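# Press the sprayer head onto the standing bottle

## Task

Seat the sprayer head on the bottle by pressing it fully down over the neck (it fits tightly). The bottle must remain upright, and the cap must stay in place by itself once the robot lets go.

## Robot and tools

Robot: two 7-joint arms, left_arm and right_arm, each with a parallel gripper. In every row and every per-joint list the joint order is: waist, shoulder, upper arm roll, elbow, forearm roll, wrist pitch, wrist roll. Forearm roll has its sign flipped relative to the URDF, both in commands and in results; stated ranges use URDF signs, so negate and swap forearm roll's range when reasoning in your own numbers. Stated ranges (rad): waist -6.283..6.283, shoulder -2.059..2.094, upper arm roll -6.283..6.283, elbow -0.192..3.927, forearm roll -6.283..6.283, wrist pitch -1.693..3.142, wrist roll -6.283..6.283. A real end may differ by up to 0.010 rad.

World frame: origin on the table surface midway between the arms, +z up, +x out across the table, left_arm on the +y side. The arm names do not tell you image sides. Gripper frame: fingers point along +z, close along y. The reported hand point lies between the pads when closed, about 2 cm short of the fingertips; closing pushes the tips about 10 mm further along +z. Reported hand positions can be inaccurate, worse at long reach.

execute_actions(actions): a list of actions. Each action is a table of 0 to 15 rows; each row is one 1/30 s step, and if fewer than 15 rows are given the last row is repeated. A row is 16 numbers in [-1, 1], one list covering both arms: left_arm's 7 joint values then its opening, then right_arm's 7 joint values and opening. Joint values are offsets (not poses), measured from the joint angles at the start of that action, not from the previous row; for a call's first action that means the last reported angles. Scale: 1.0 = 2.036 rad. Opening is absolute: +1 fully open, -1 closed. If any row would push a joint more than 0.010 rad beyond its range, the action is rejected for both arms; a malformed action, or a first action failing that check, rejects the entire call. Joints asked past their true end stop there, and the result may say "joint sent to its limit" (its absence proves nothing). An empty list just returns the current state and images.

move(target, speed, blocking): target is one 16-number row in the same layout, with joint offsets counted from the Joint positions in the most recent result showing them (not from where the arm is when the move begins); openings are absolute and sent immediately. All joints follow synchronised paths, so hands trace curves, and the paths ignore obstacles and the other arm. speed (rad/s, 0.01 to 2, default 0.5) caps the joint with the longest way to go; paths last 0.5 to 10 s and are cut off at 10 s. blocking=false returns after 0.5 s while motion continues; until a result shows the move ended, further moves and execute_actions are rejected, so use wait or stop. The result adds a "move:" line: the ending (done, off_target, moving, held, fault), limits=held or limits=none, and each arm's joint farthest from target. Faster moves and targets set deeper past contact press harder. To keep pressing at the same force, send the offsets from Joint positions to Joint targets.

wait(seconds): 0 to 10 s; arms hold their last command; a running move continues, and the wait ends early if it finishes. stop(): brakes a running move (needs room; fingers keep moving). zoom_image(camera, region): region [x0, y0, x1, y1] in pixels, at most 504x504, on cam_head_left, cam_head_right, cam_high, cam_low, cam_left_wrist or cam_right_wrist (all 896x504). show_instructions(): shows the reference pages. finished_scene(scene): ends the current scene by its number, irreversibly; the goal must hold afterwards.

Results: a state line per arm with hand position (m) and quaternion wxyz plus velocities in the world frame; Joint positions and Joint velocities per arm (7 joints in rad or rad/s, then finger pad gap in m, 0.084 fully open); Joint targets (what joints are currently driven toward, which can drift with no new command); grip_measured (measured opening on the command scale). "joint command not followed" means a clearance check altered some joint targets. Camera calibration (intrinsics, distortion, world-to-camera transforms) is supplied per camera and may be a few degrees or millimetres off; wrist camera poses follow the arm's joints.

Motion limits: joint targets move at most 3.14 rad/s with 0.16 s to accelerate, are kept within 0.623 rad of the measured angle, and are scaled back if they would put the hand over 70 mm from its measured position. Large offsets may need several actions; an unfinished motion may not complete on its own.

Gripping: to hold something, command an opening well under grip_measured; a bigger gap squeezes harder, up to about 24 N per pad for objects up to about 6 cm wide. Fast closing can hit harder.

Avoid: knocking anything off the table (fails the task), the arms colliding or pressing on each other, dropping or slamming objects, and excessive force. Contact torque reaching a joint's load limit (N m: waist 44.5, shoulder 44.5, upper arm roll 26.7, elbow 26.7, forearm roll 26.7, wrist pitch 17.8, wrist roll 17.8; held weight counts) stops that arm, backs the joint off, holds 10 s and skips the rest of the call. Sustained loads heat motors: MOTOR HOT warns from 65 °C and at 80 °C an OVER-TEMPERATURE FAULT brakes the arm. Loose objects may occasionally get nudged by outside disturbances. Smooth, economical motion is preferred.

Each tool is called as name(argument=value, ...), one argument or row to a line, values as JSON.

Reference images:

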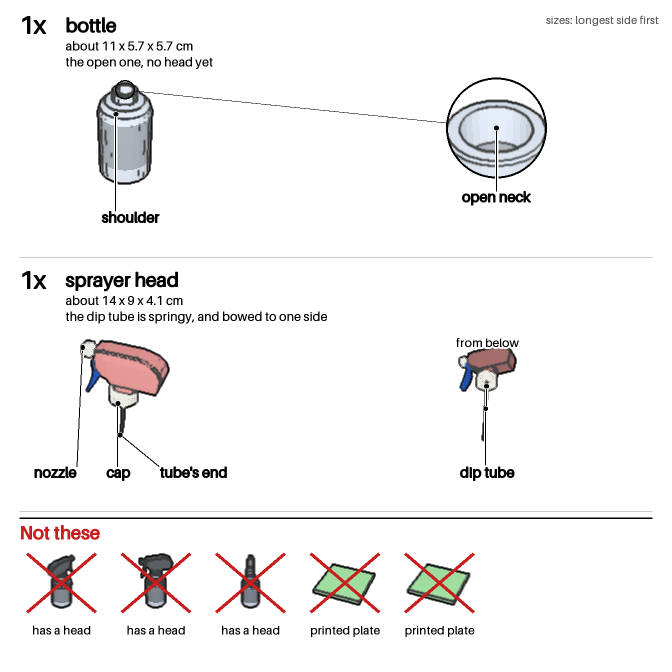

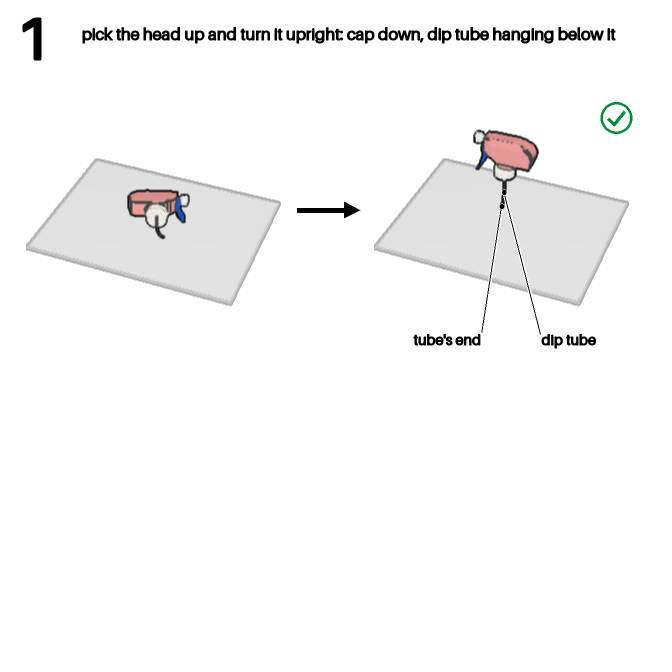

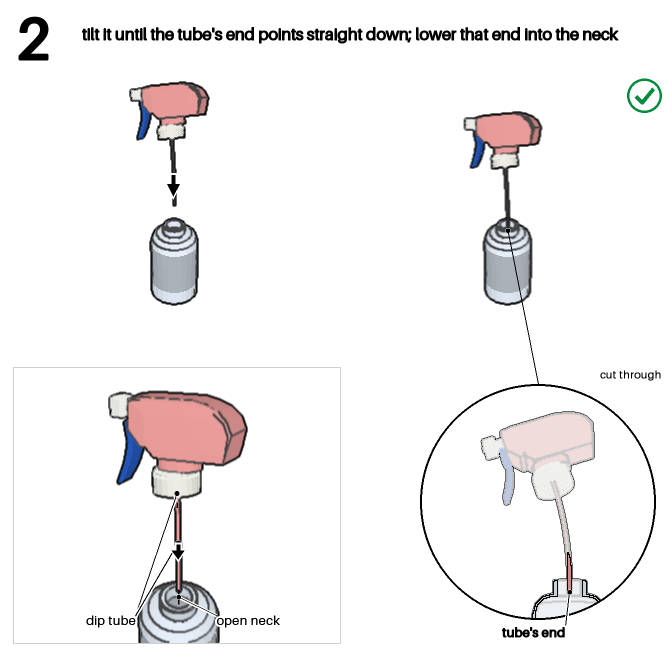

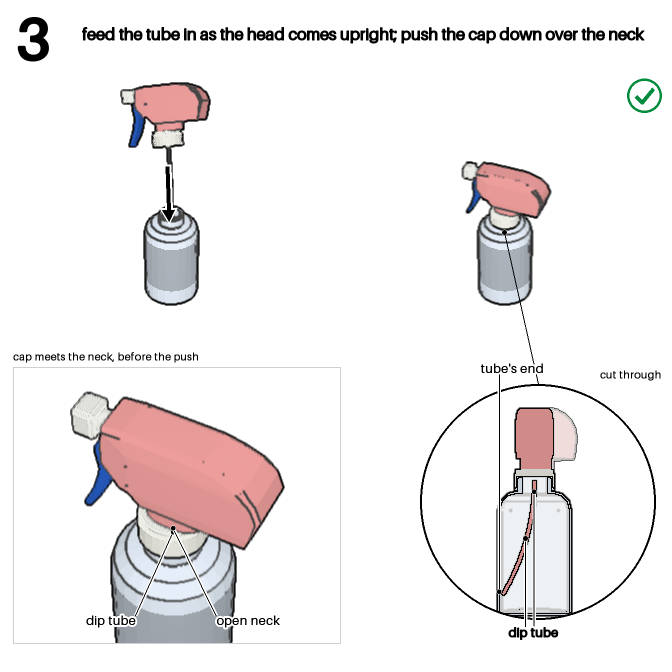

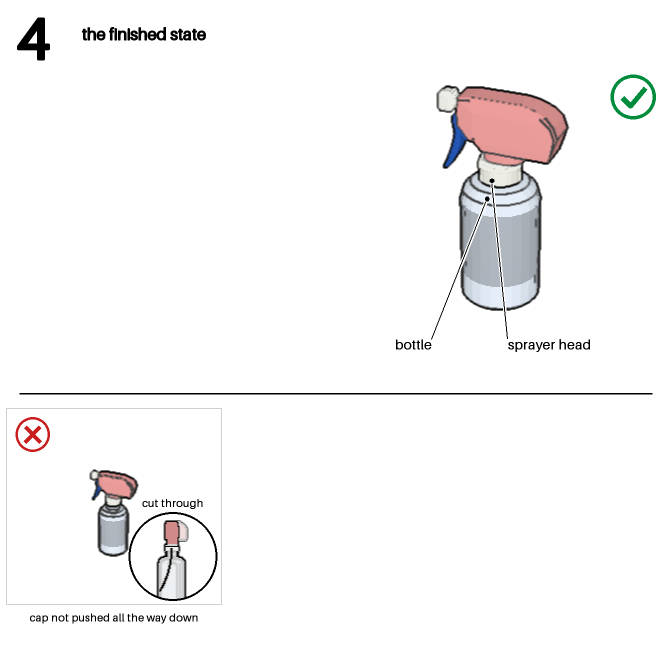

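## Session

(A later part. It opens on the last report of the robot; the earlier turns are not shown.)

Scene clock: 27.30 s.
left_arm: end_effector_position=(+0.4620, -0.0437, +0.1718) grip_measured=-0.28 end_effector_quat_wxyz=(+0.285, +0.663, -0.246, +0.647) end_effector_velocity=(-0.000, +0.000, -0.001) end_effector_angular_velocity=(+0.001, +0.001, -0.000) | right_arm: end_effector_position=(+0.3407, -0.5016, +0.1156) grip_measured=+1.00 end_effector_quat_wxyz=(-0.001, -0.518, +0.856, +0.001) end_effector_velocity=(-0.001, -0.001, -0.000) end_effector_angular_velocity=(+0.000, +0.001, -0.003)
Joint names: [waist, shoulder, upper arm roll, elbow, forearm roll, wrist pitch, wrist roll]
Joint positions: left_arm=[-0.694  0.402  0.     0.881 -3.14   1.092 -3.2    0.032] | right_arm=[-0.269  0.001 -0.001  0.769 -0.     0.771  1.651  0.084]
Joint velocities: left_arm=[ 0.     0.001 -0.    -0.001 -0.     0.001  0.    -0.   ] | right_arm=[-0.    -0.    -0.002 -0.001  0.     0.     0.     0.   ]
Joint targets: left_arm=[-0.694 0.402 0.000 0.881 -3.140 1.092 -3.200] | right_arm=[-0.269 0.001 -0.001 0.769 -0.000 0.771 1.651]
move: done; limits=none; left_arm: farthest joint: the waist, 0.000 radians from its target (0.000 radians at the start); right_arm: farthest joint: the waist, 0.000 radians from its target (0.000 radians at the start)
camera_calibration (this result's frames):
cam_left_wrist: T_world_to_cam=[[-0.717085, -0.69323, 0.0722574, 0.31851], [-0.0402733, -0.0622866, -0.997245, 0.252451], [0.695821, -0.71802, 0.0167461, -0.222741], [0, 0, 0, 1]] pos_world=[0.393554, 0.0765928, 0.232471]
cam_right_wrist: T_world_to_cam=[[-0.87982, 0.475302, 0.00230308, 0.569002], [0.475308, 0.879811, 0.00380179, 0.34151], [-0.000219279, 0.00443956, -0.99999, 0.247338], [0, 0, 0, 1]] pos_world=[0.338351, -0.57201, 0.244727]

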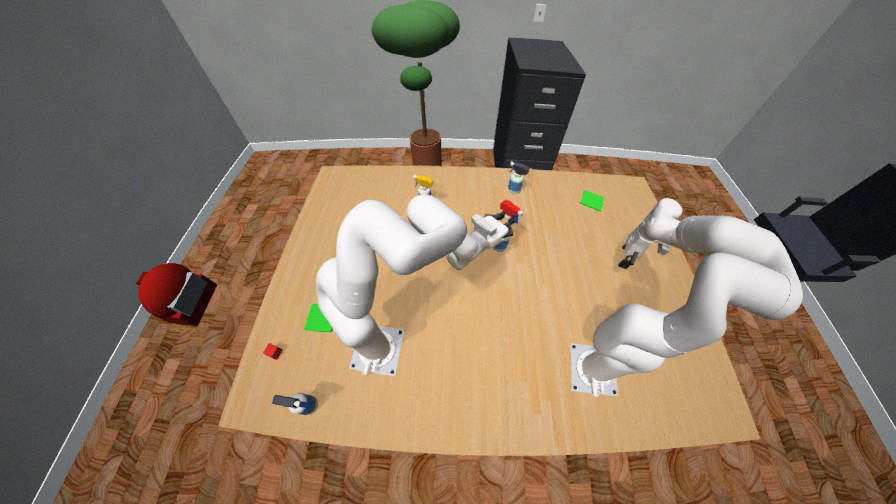

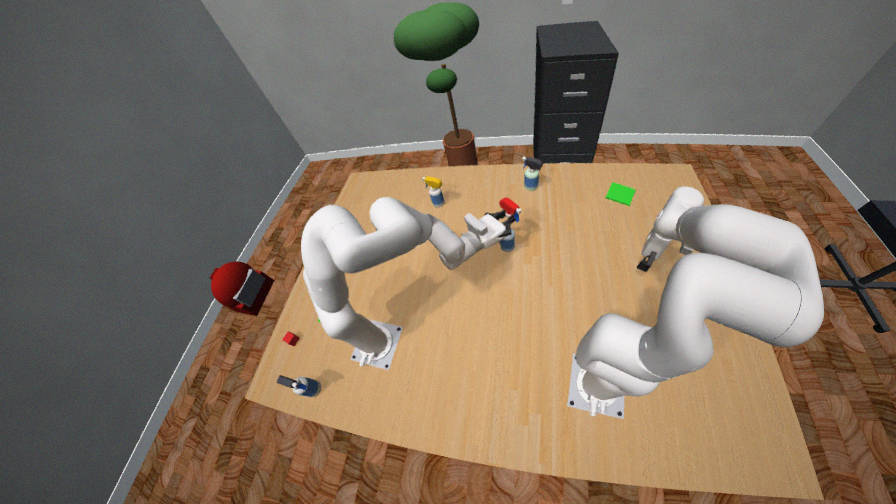

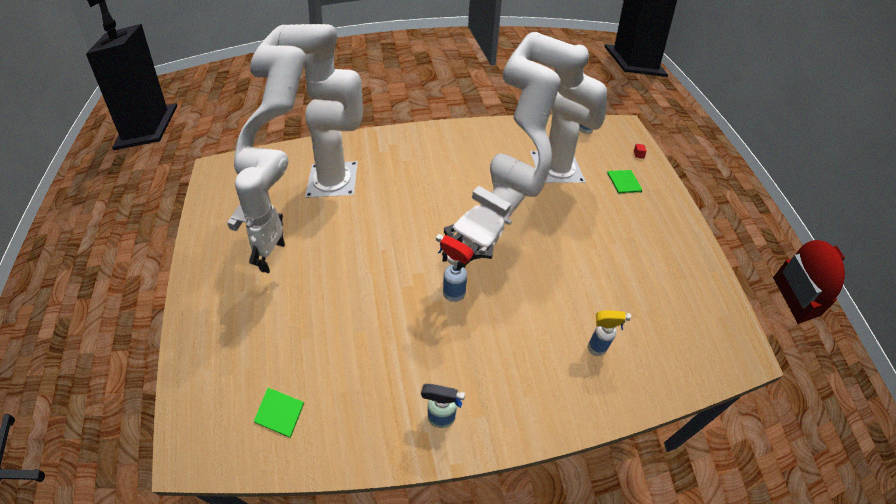

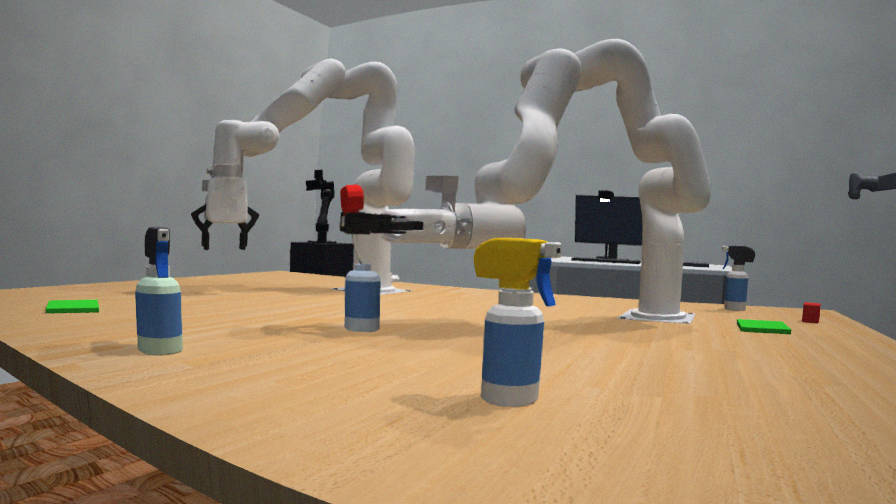

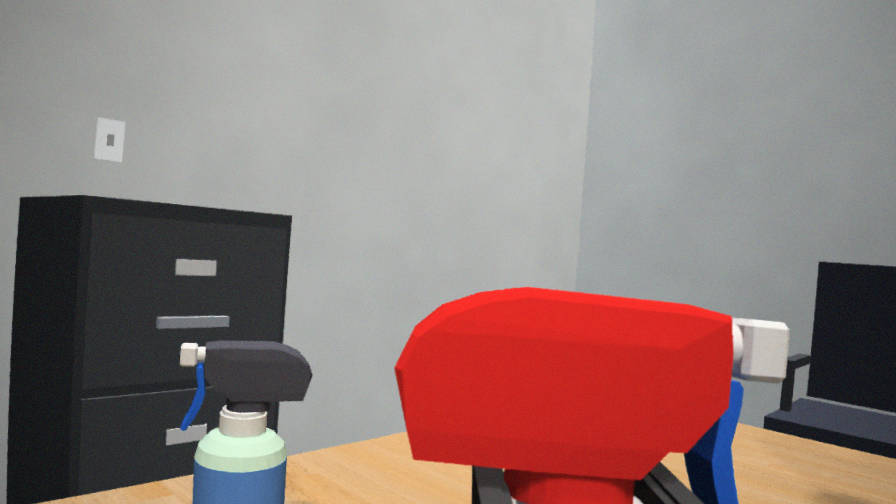

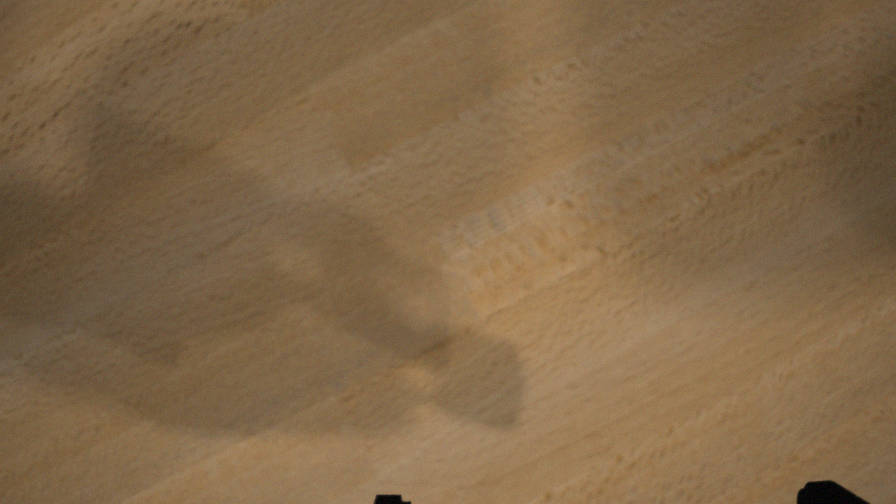

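move(
  target=[0,0.044,0,-0.025,0,0.069,0,-1,0,0,0,0,0,0,0,1],
  speed=0.1,
)

zoom_image(
  camera="cam_high",
  region=[425,240,485,300],
)

zoom_image(
  camera="cam_low",
  region=[320,200,420,300],
)

Scene clock: 29.40 s.
left_arm: end_effector_position=(+0.4491, -0.0311, +0.1273) grip_measured=-0.28 end_effector_quat_wxyz=(+0.285, +0.663, -0.246, +0.647) end_effector_velocity=(+0.000, +0.001, -0.001) end_effector_angular_velocity=(+0.000, +0.001, +0.002) | right_arm: end_effector_position=(+0.3407, -0.5016, +0.1156) grip_measured=+1.00 end_effector_quat_wxyz=(-0.001, -0.518, +0.856, +0.001) end_effector_velocity=(-0.000, -0.000, -0.000) end_effector_angular_velocity=(+0.000, +0.001, -0.001)
Joint names: [waist, shoulder, upper arm roll, elbow, forearm roll, wrist pitch, wrist roll]
Joint positions: left_arm=[-0.694  0.491  0.     0.83  -3.14   1.232 -3.2    0.032] | right_arm=[-0.269  0.001 -0.001  0.769 -0.     0.771  1.651  0.084]
Joint velocities: left_arm=[ 0.001  0.002  0.    -0.001  0.001  0.002 -0.     0.   ] | right_arm=[ 0.    -0.    -0.001 -0.     0.     0.     0.    -0.   ]
Joint targets: left_arm=[-0.694 0.492 0.000 0.830 -3.140 1.232 -3.200] | right_arm=[-0.269 0.001 -0.001 0.769 -0.000 0.771 1.651]
move: done; limits=none; left_arm: farthest joint: the waist, 0.000 radians from its target (0.000 radians at the start); right_arm: farthest joint: the waist, 0.000 radians from its target (0.000 radians at the start)
camera_calibration (this result's frames):
cam_left_wrist: T_world_to_cam=[[-0.717063, -0.693271, 0.0720857, 0.32121], [-0.0399556, -0.0623667, -0.997253, 0.208243], [0.695862, -0.717974, 0.0170208, -0.203992], [0, 0, 0, 1]] pos_world=[0.380599, 0.0892121, 0.187988]
cam_right_wrist: T_world_to_cam=[[-0.87982, 0.475302, 0.00230287, 0.569002], [0.475308, 0.879811, 0.00380183, 0.34151], [-0.000219071, 0.0044395, -0.99999, 0.247338], [0, 0, 0, 1]] pos_world=[0.338351, -0.57201, 0.244727]

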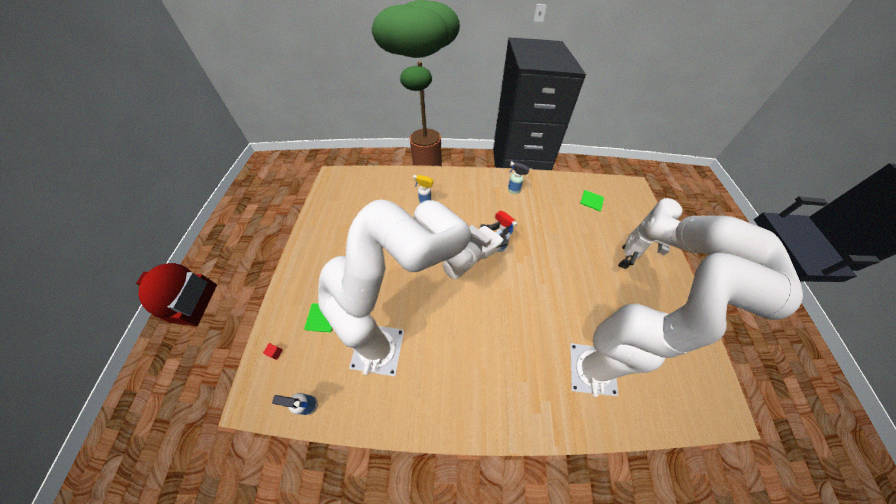

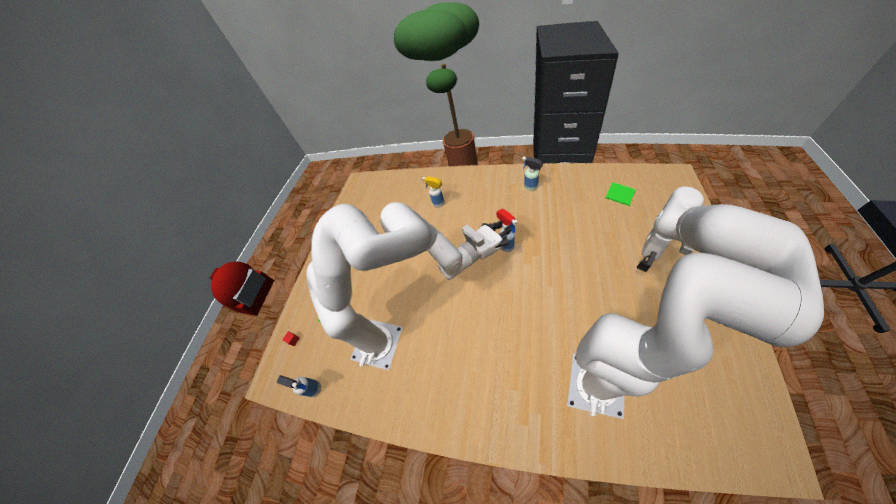

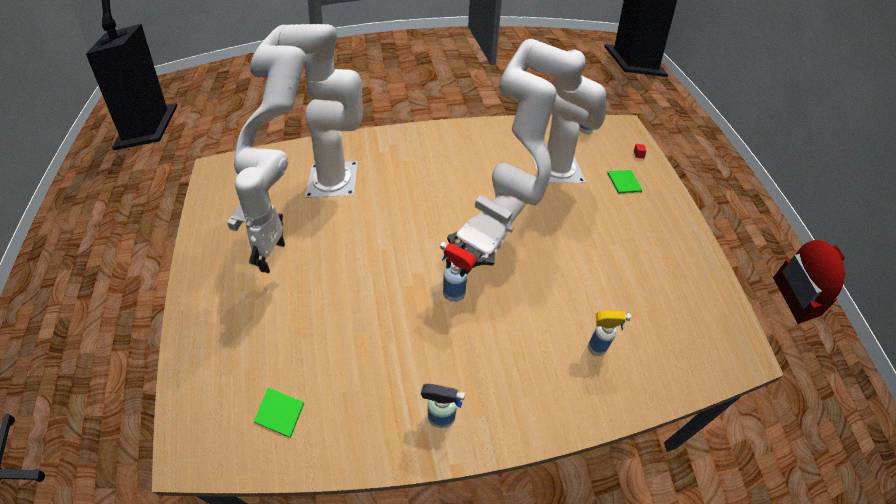

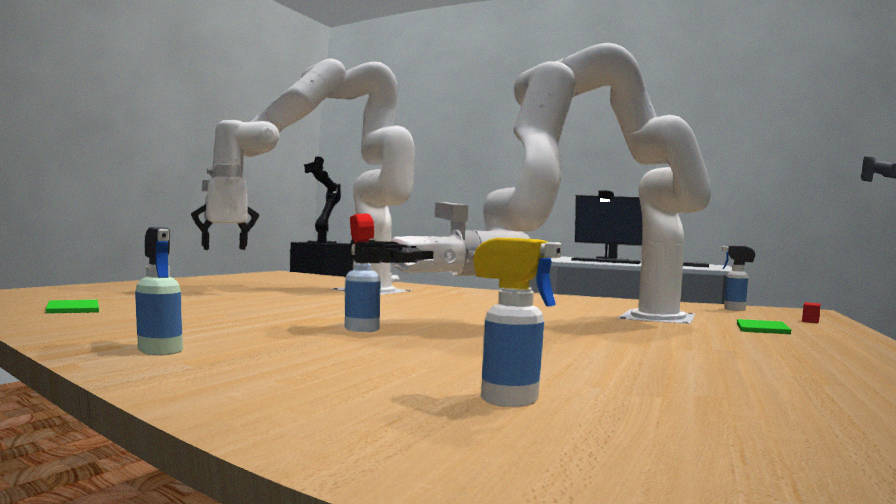

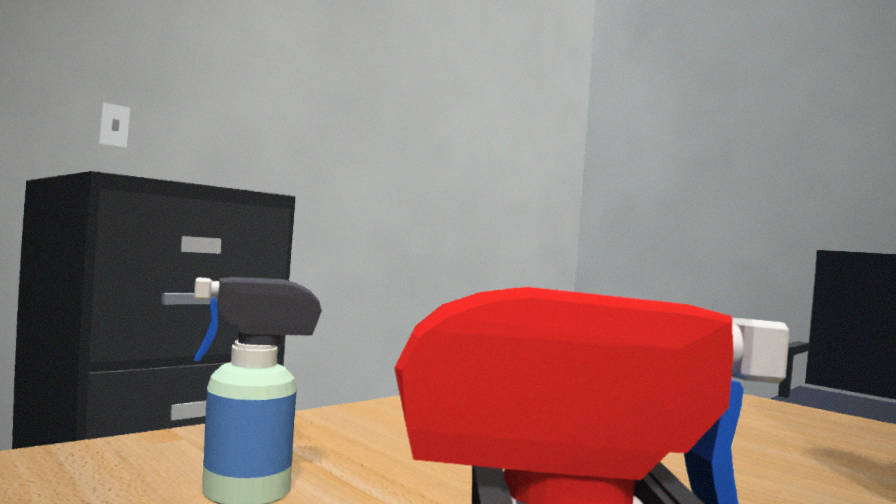

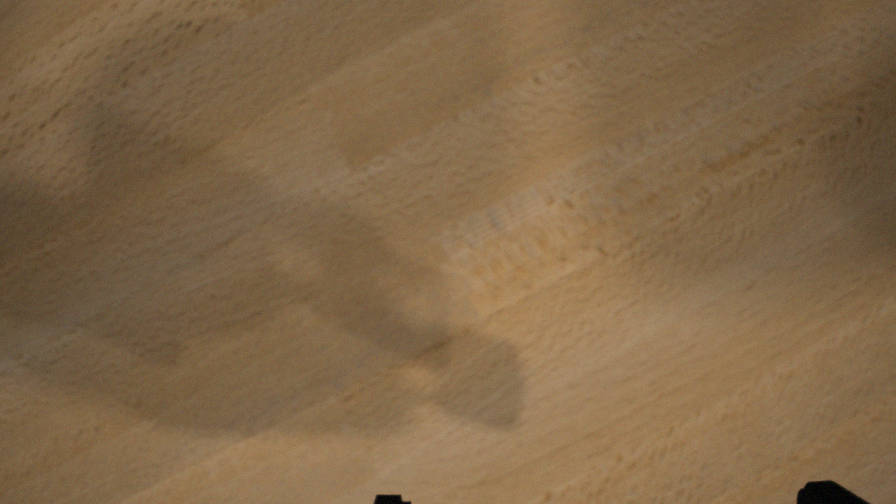

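Region (425, 240, 485, 300) of cam_high's 896x504 image, scaled by 8.400, with more detail than that image has.

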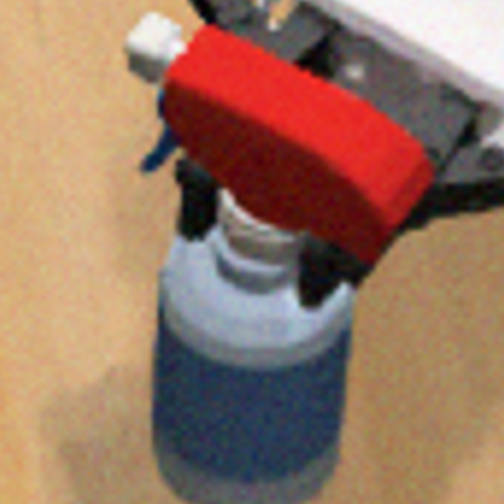

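Region (320, 200, 420, 300) of cam_low's 896x504 image, scaled by 5.040, with more detail than that image has.

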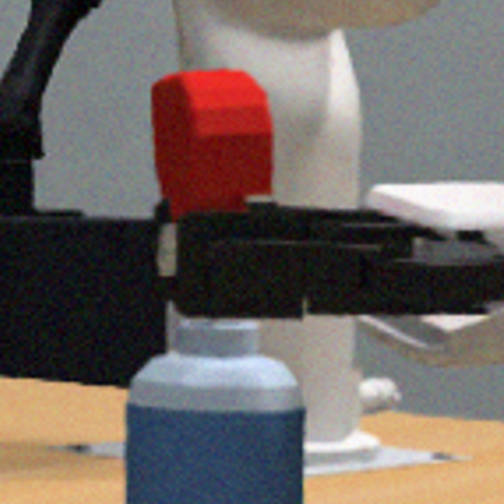

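move(
  target=[-0.0025,0.002,0,0.004,0,-0.002,0,-1,0,0,0,0,0,0,0,1],
)

move(
  target=[0,0.026,0,0.006,0,0.02,0,-1,0,0,0,0,0,0,0,1],
  speed=0.03,
)

zoom_image(
  camera="cam_high",
  region=[425,240,485,300],
)

zoom_image(
  camera="cam_low",
  region=[320,200,420,300],
)

Scene clock: 30.47 s.
left_arm: end_effector_position=(+0.4484, -0.0347, +0.1273) grip_measured=-0.28 end_effector_quat_wxyz=(+0.287, +0.662, -0.248, +0.646) end_effector_velocity=(+0.000, -0.000, -0.000) end_effector_angular_velocity=(+0.001, -0.000, -0.000) | right_arm: end_effector_position=(+0.3407, -0.5016, +0.1156) grip_measured=+1.00 end_effector_quat_wxyz=(-0.001, -0.518, +0.856, +0.001) end_effector_velocity=(+0.000, +0.000, +0.000) end_effector_angular_velocity=(-0.000, +0.000, +0.001)
Joint names: [waist, shoulder, upper arm roll, elbow, forearm roll, wrist pitch, wrist roll]
Joint positions: left_arm=[-0.699  0.495  0.     0.838 -3.14   1.228 -3.2    0.032] | right_arm=[-0.269  0.001 -0.001  0.769 -0.     0.771  1.651  0.084]
Joint velocities: left_arm=[-0.001  0.001  0.001  0.002  0.    -0.001  0.    -0.   ] | right_arm=[-0.     0.     0.001  0.     0.     0.     0.    -0.   ]
Joint targets: left_arm=[-0.699 0.495 0.000 0.838 -3.140 1.228 -3.200] | right_arm=[-0.269 0.001 -0.001 0.769 -0.000 0.771 1.651]
move: done; limits=none; left_arm: farthest joint: the waist, 0.000 radians from its target (0.005 radians at the start); right_arm: farthest joint: the waist, 0.000 radians from its target (0.000 radians at the start)
camera_calibration (this result's frames):
cam_left_wrist: T_world_to_cam=[[-0.720488, -0.689711, 0.0720871, 0.319847], [-0.0402754, -0.0621583, -0.997253, 0.208139], [0.692297, -0.721412, 0.0170059, -0.204691], [0, 0, 0, 1]] pos_world=[0.380536, 0.0858725, 0.187991]
cam_right_wrist: T_world_to_cam=[[-0.87982, 0.475302, 0.0023031, 0.569002], [0.475308, 0.879811, 0.00380181, 0.34151], [-0.000219285, 0.00443959, -0.99999, 0.247338], [0, 0, 0, 1]] pos_world=[0.338351, -0.57201, 0.244727]

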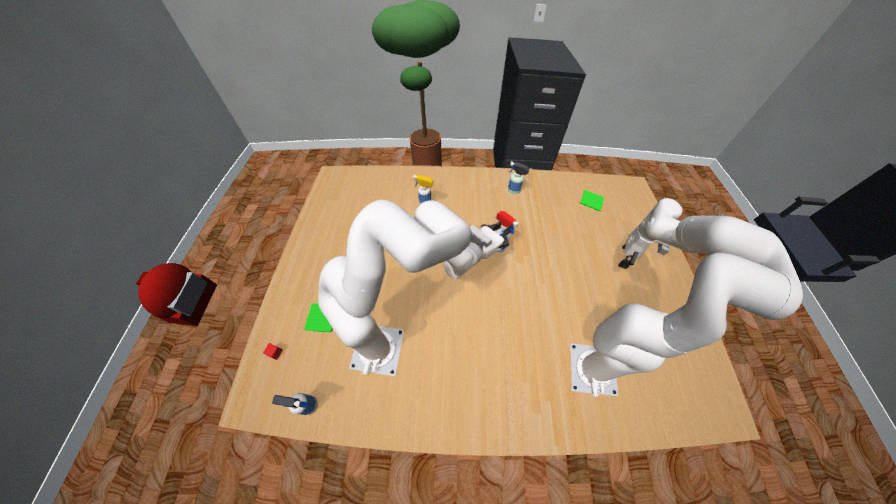

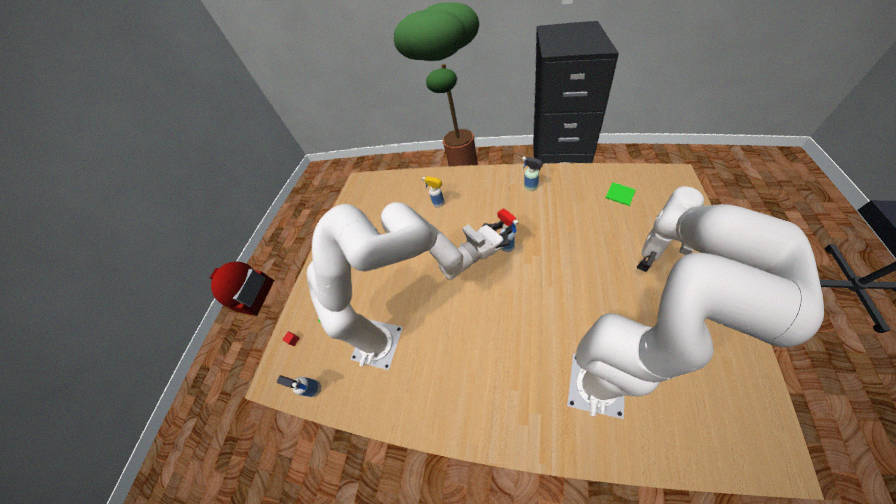

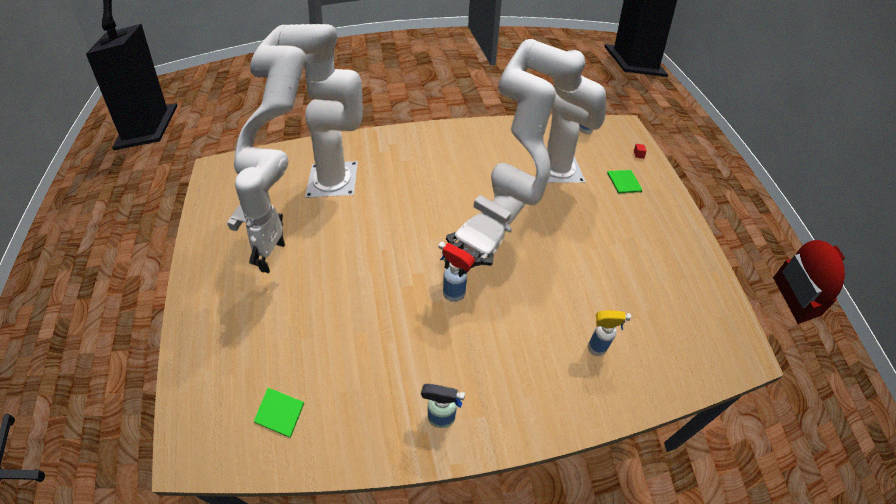

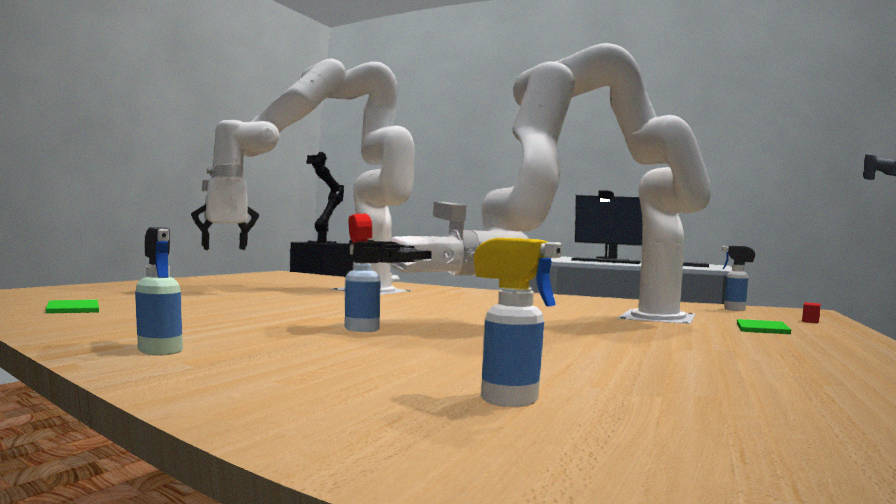

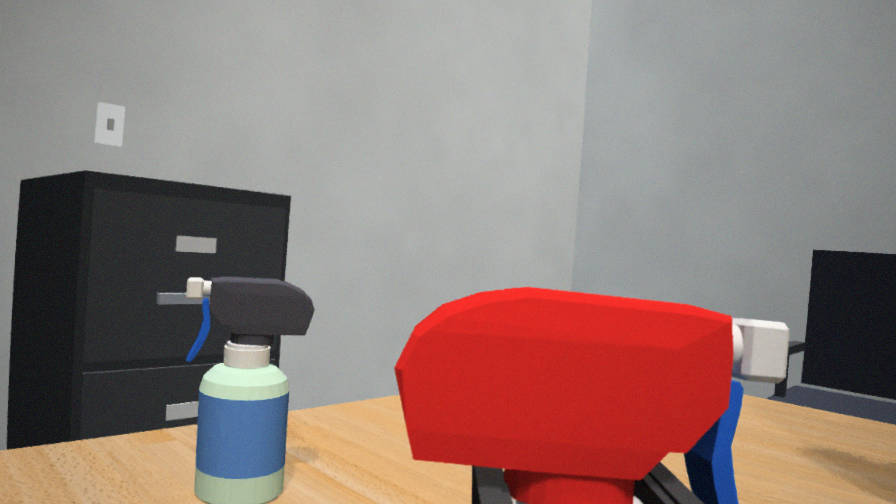

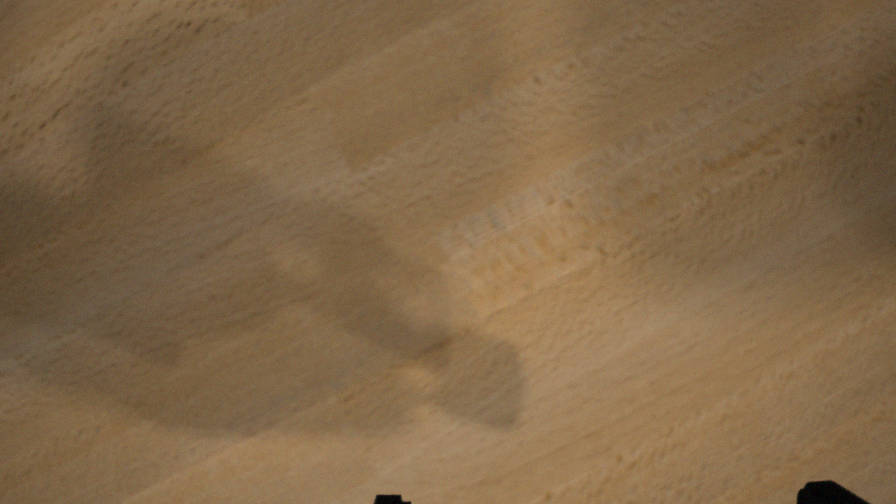

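Scene clock: 32.57 s.
left_arm: end_effector_position=(+0.4487, -0.0350, +0.1109) grip_measured=-0.28 end_effector_quat_wxyz=(+0.287, +0.661, -0.248, +0.647) end_effector_velocity=(-0.000, +0.000, -0.002) end_effector_angular_velocity=(+0.001, +0.002, -0.000) | right_arm: end_effector_position=(+0.3407, -0.5016, +0.1156) grip_measured=+1.00 end_effector_quat_wxyz=(-0.001, -0.518, +0.856, +0.001) end_effector_velocity=(+0.000, +0.001, +0.000) end_effector_angular_velocity=(-0.000, +0.000, +0.002)
Joint names: [waist, shoulder, upper arm roll, elbow, forearm roll, wrist pitch, wrist roll]
Joint positions: left_arm=[-0.699  0.547  0.     0.851 -3.14   1.269 -3.2    0.032] | right_arm=[-0.269  0.001 -0.001  0.769 -0.     0.771  1.651  0.084]
Joint velocities: left_arm=[-0.     0.002 -0.    -0.     0.    -0.    -0.     0.   ] | right_arm=[ 0.     0.     0.002  0.     0.     0.    -0.    -0.   ]
Joint targets: left_arm=[-0.699 0.548 0.000 0.850 -3.140 1.269 -3.200] | right_arm=[-0.269 0.001 -0.001 0.769 -0.000 0.771 1.651]
move: done; limits=none; left_arm: farthest joint: the shoulder, 0.001 radians from its target (0.053 radians at the start); right_arm: farthest joint: the waist, 0.000 radians from its target (0.000 radians at the start)
camera_calibration (this result's frames):
cam_left_wrist: T_world_to_cam=[[-0.720593, -0.689619, 0.0719126, 0.321134], [-0.0384454, -0.0638167, -0.997221, 0.190881], [0.692291, -0.721355, 0.0194732, -0.205009], [0, 0, 0, 1]] pos_world=[0.380672, 0.0857575, 0.171249]
cam_right_wrist: T_world_to_cam=[[-0.87982, 0.475302, 0.00230305, 0.569002], [0.475308, 0.879811, 0.00380179, 0.34151], [-0.000219251, 0.00443954, -0.99999, 0.247338], [0, 0, 0, 1]] pos_world=[0.338351, -0.57201, 0.244727]

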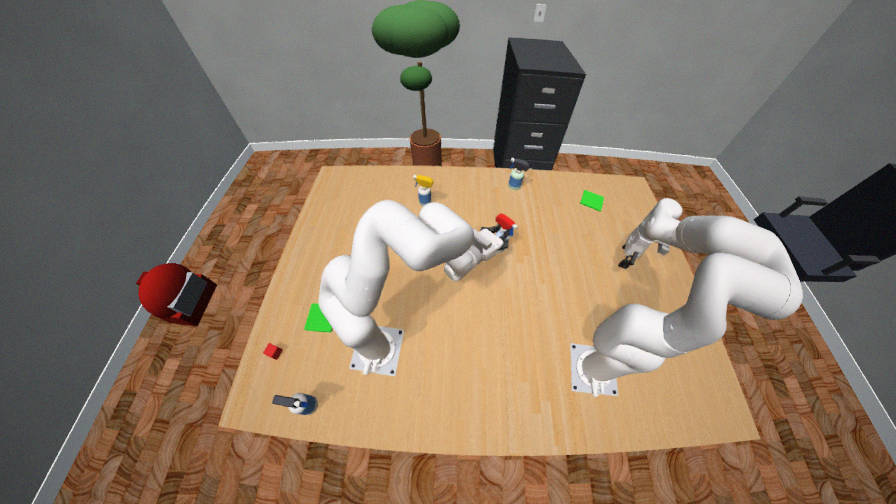

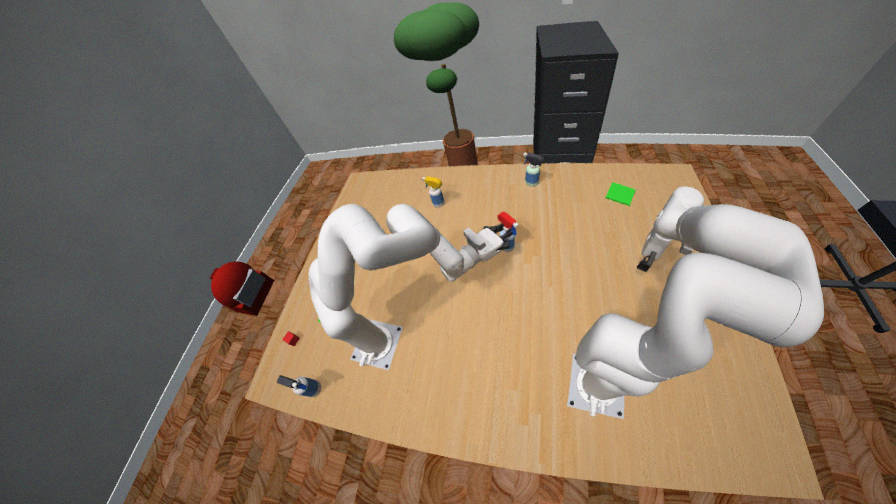

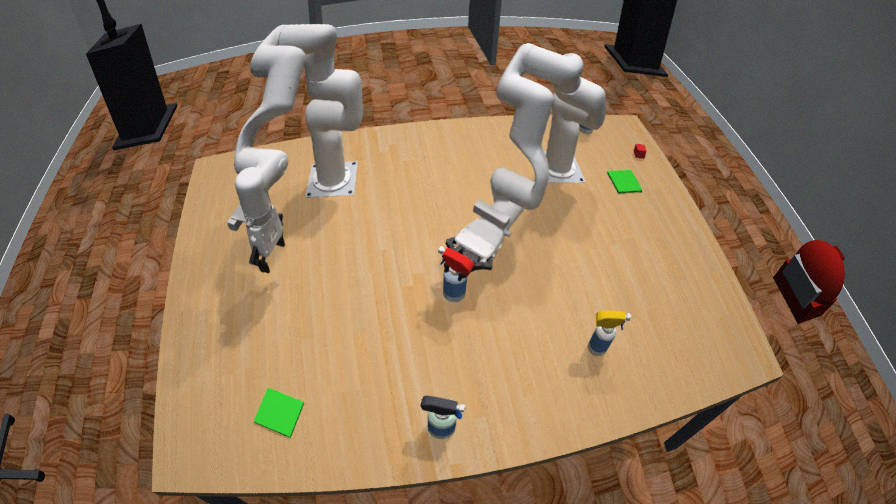

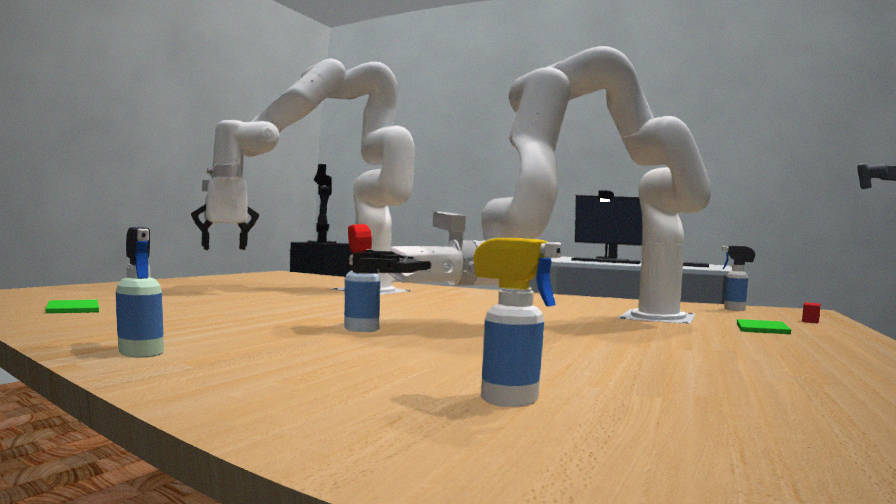

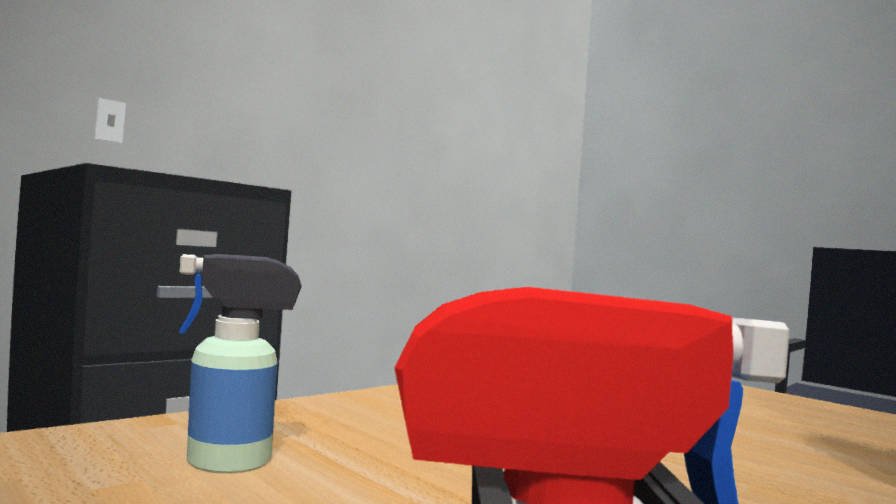

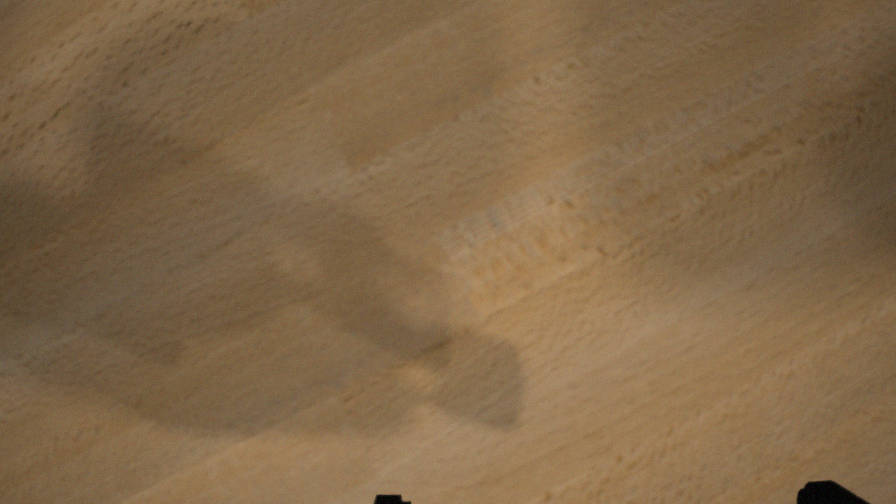

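Region (425, 240, 485, 300) of cam_high's 896x504 image, scaled by 8.400, with more detail than that image has.

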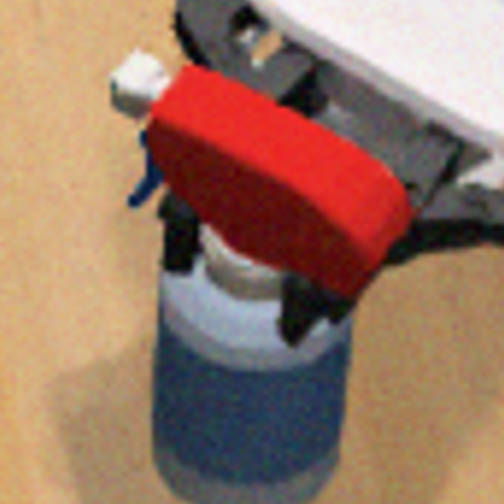

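Region (320, 200, 420, 300) of cam_low's 896x504 image, scaled by 5.040, with more detail than that image has.

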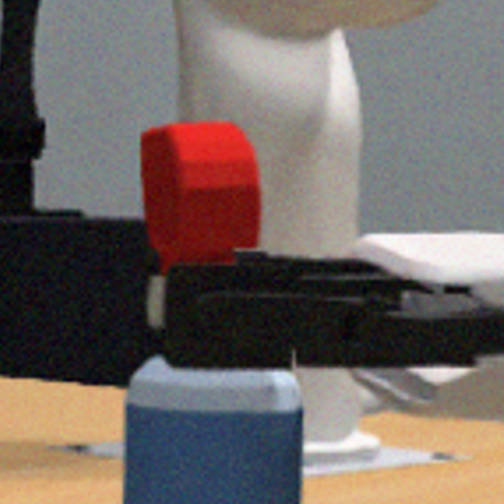

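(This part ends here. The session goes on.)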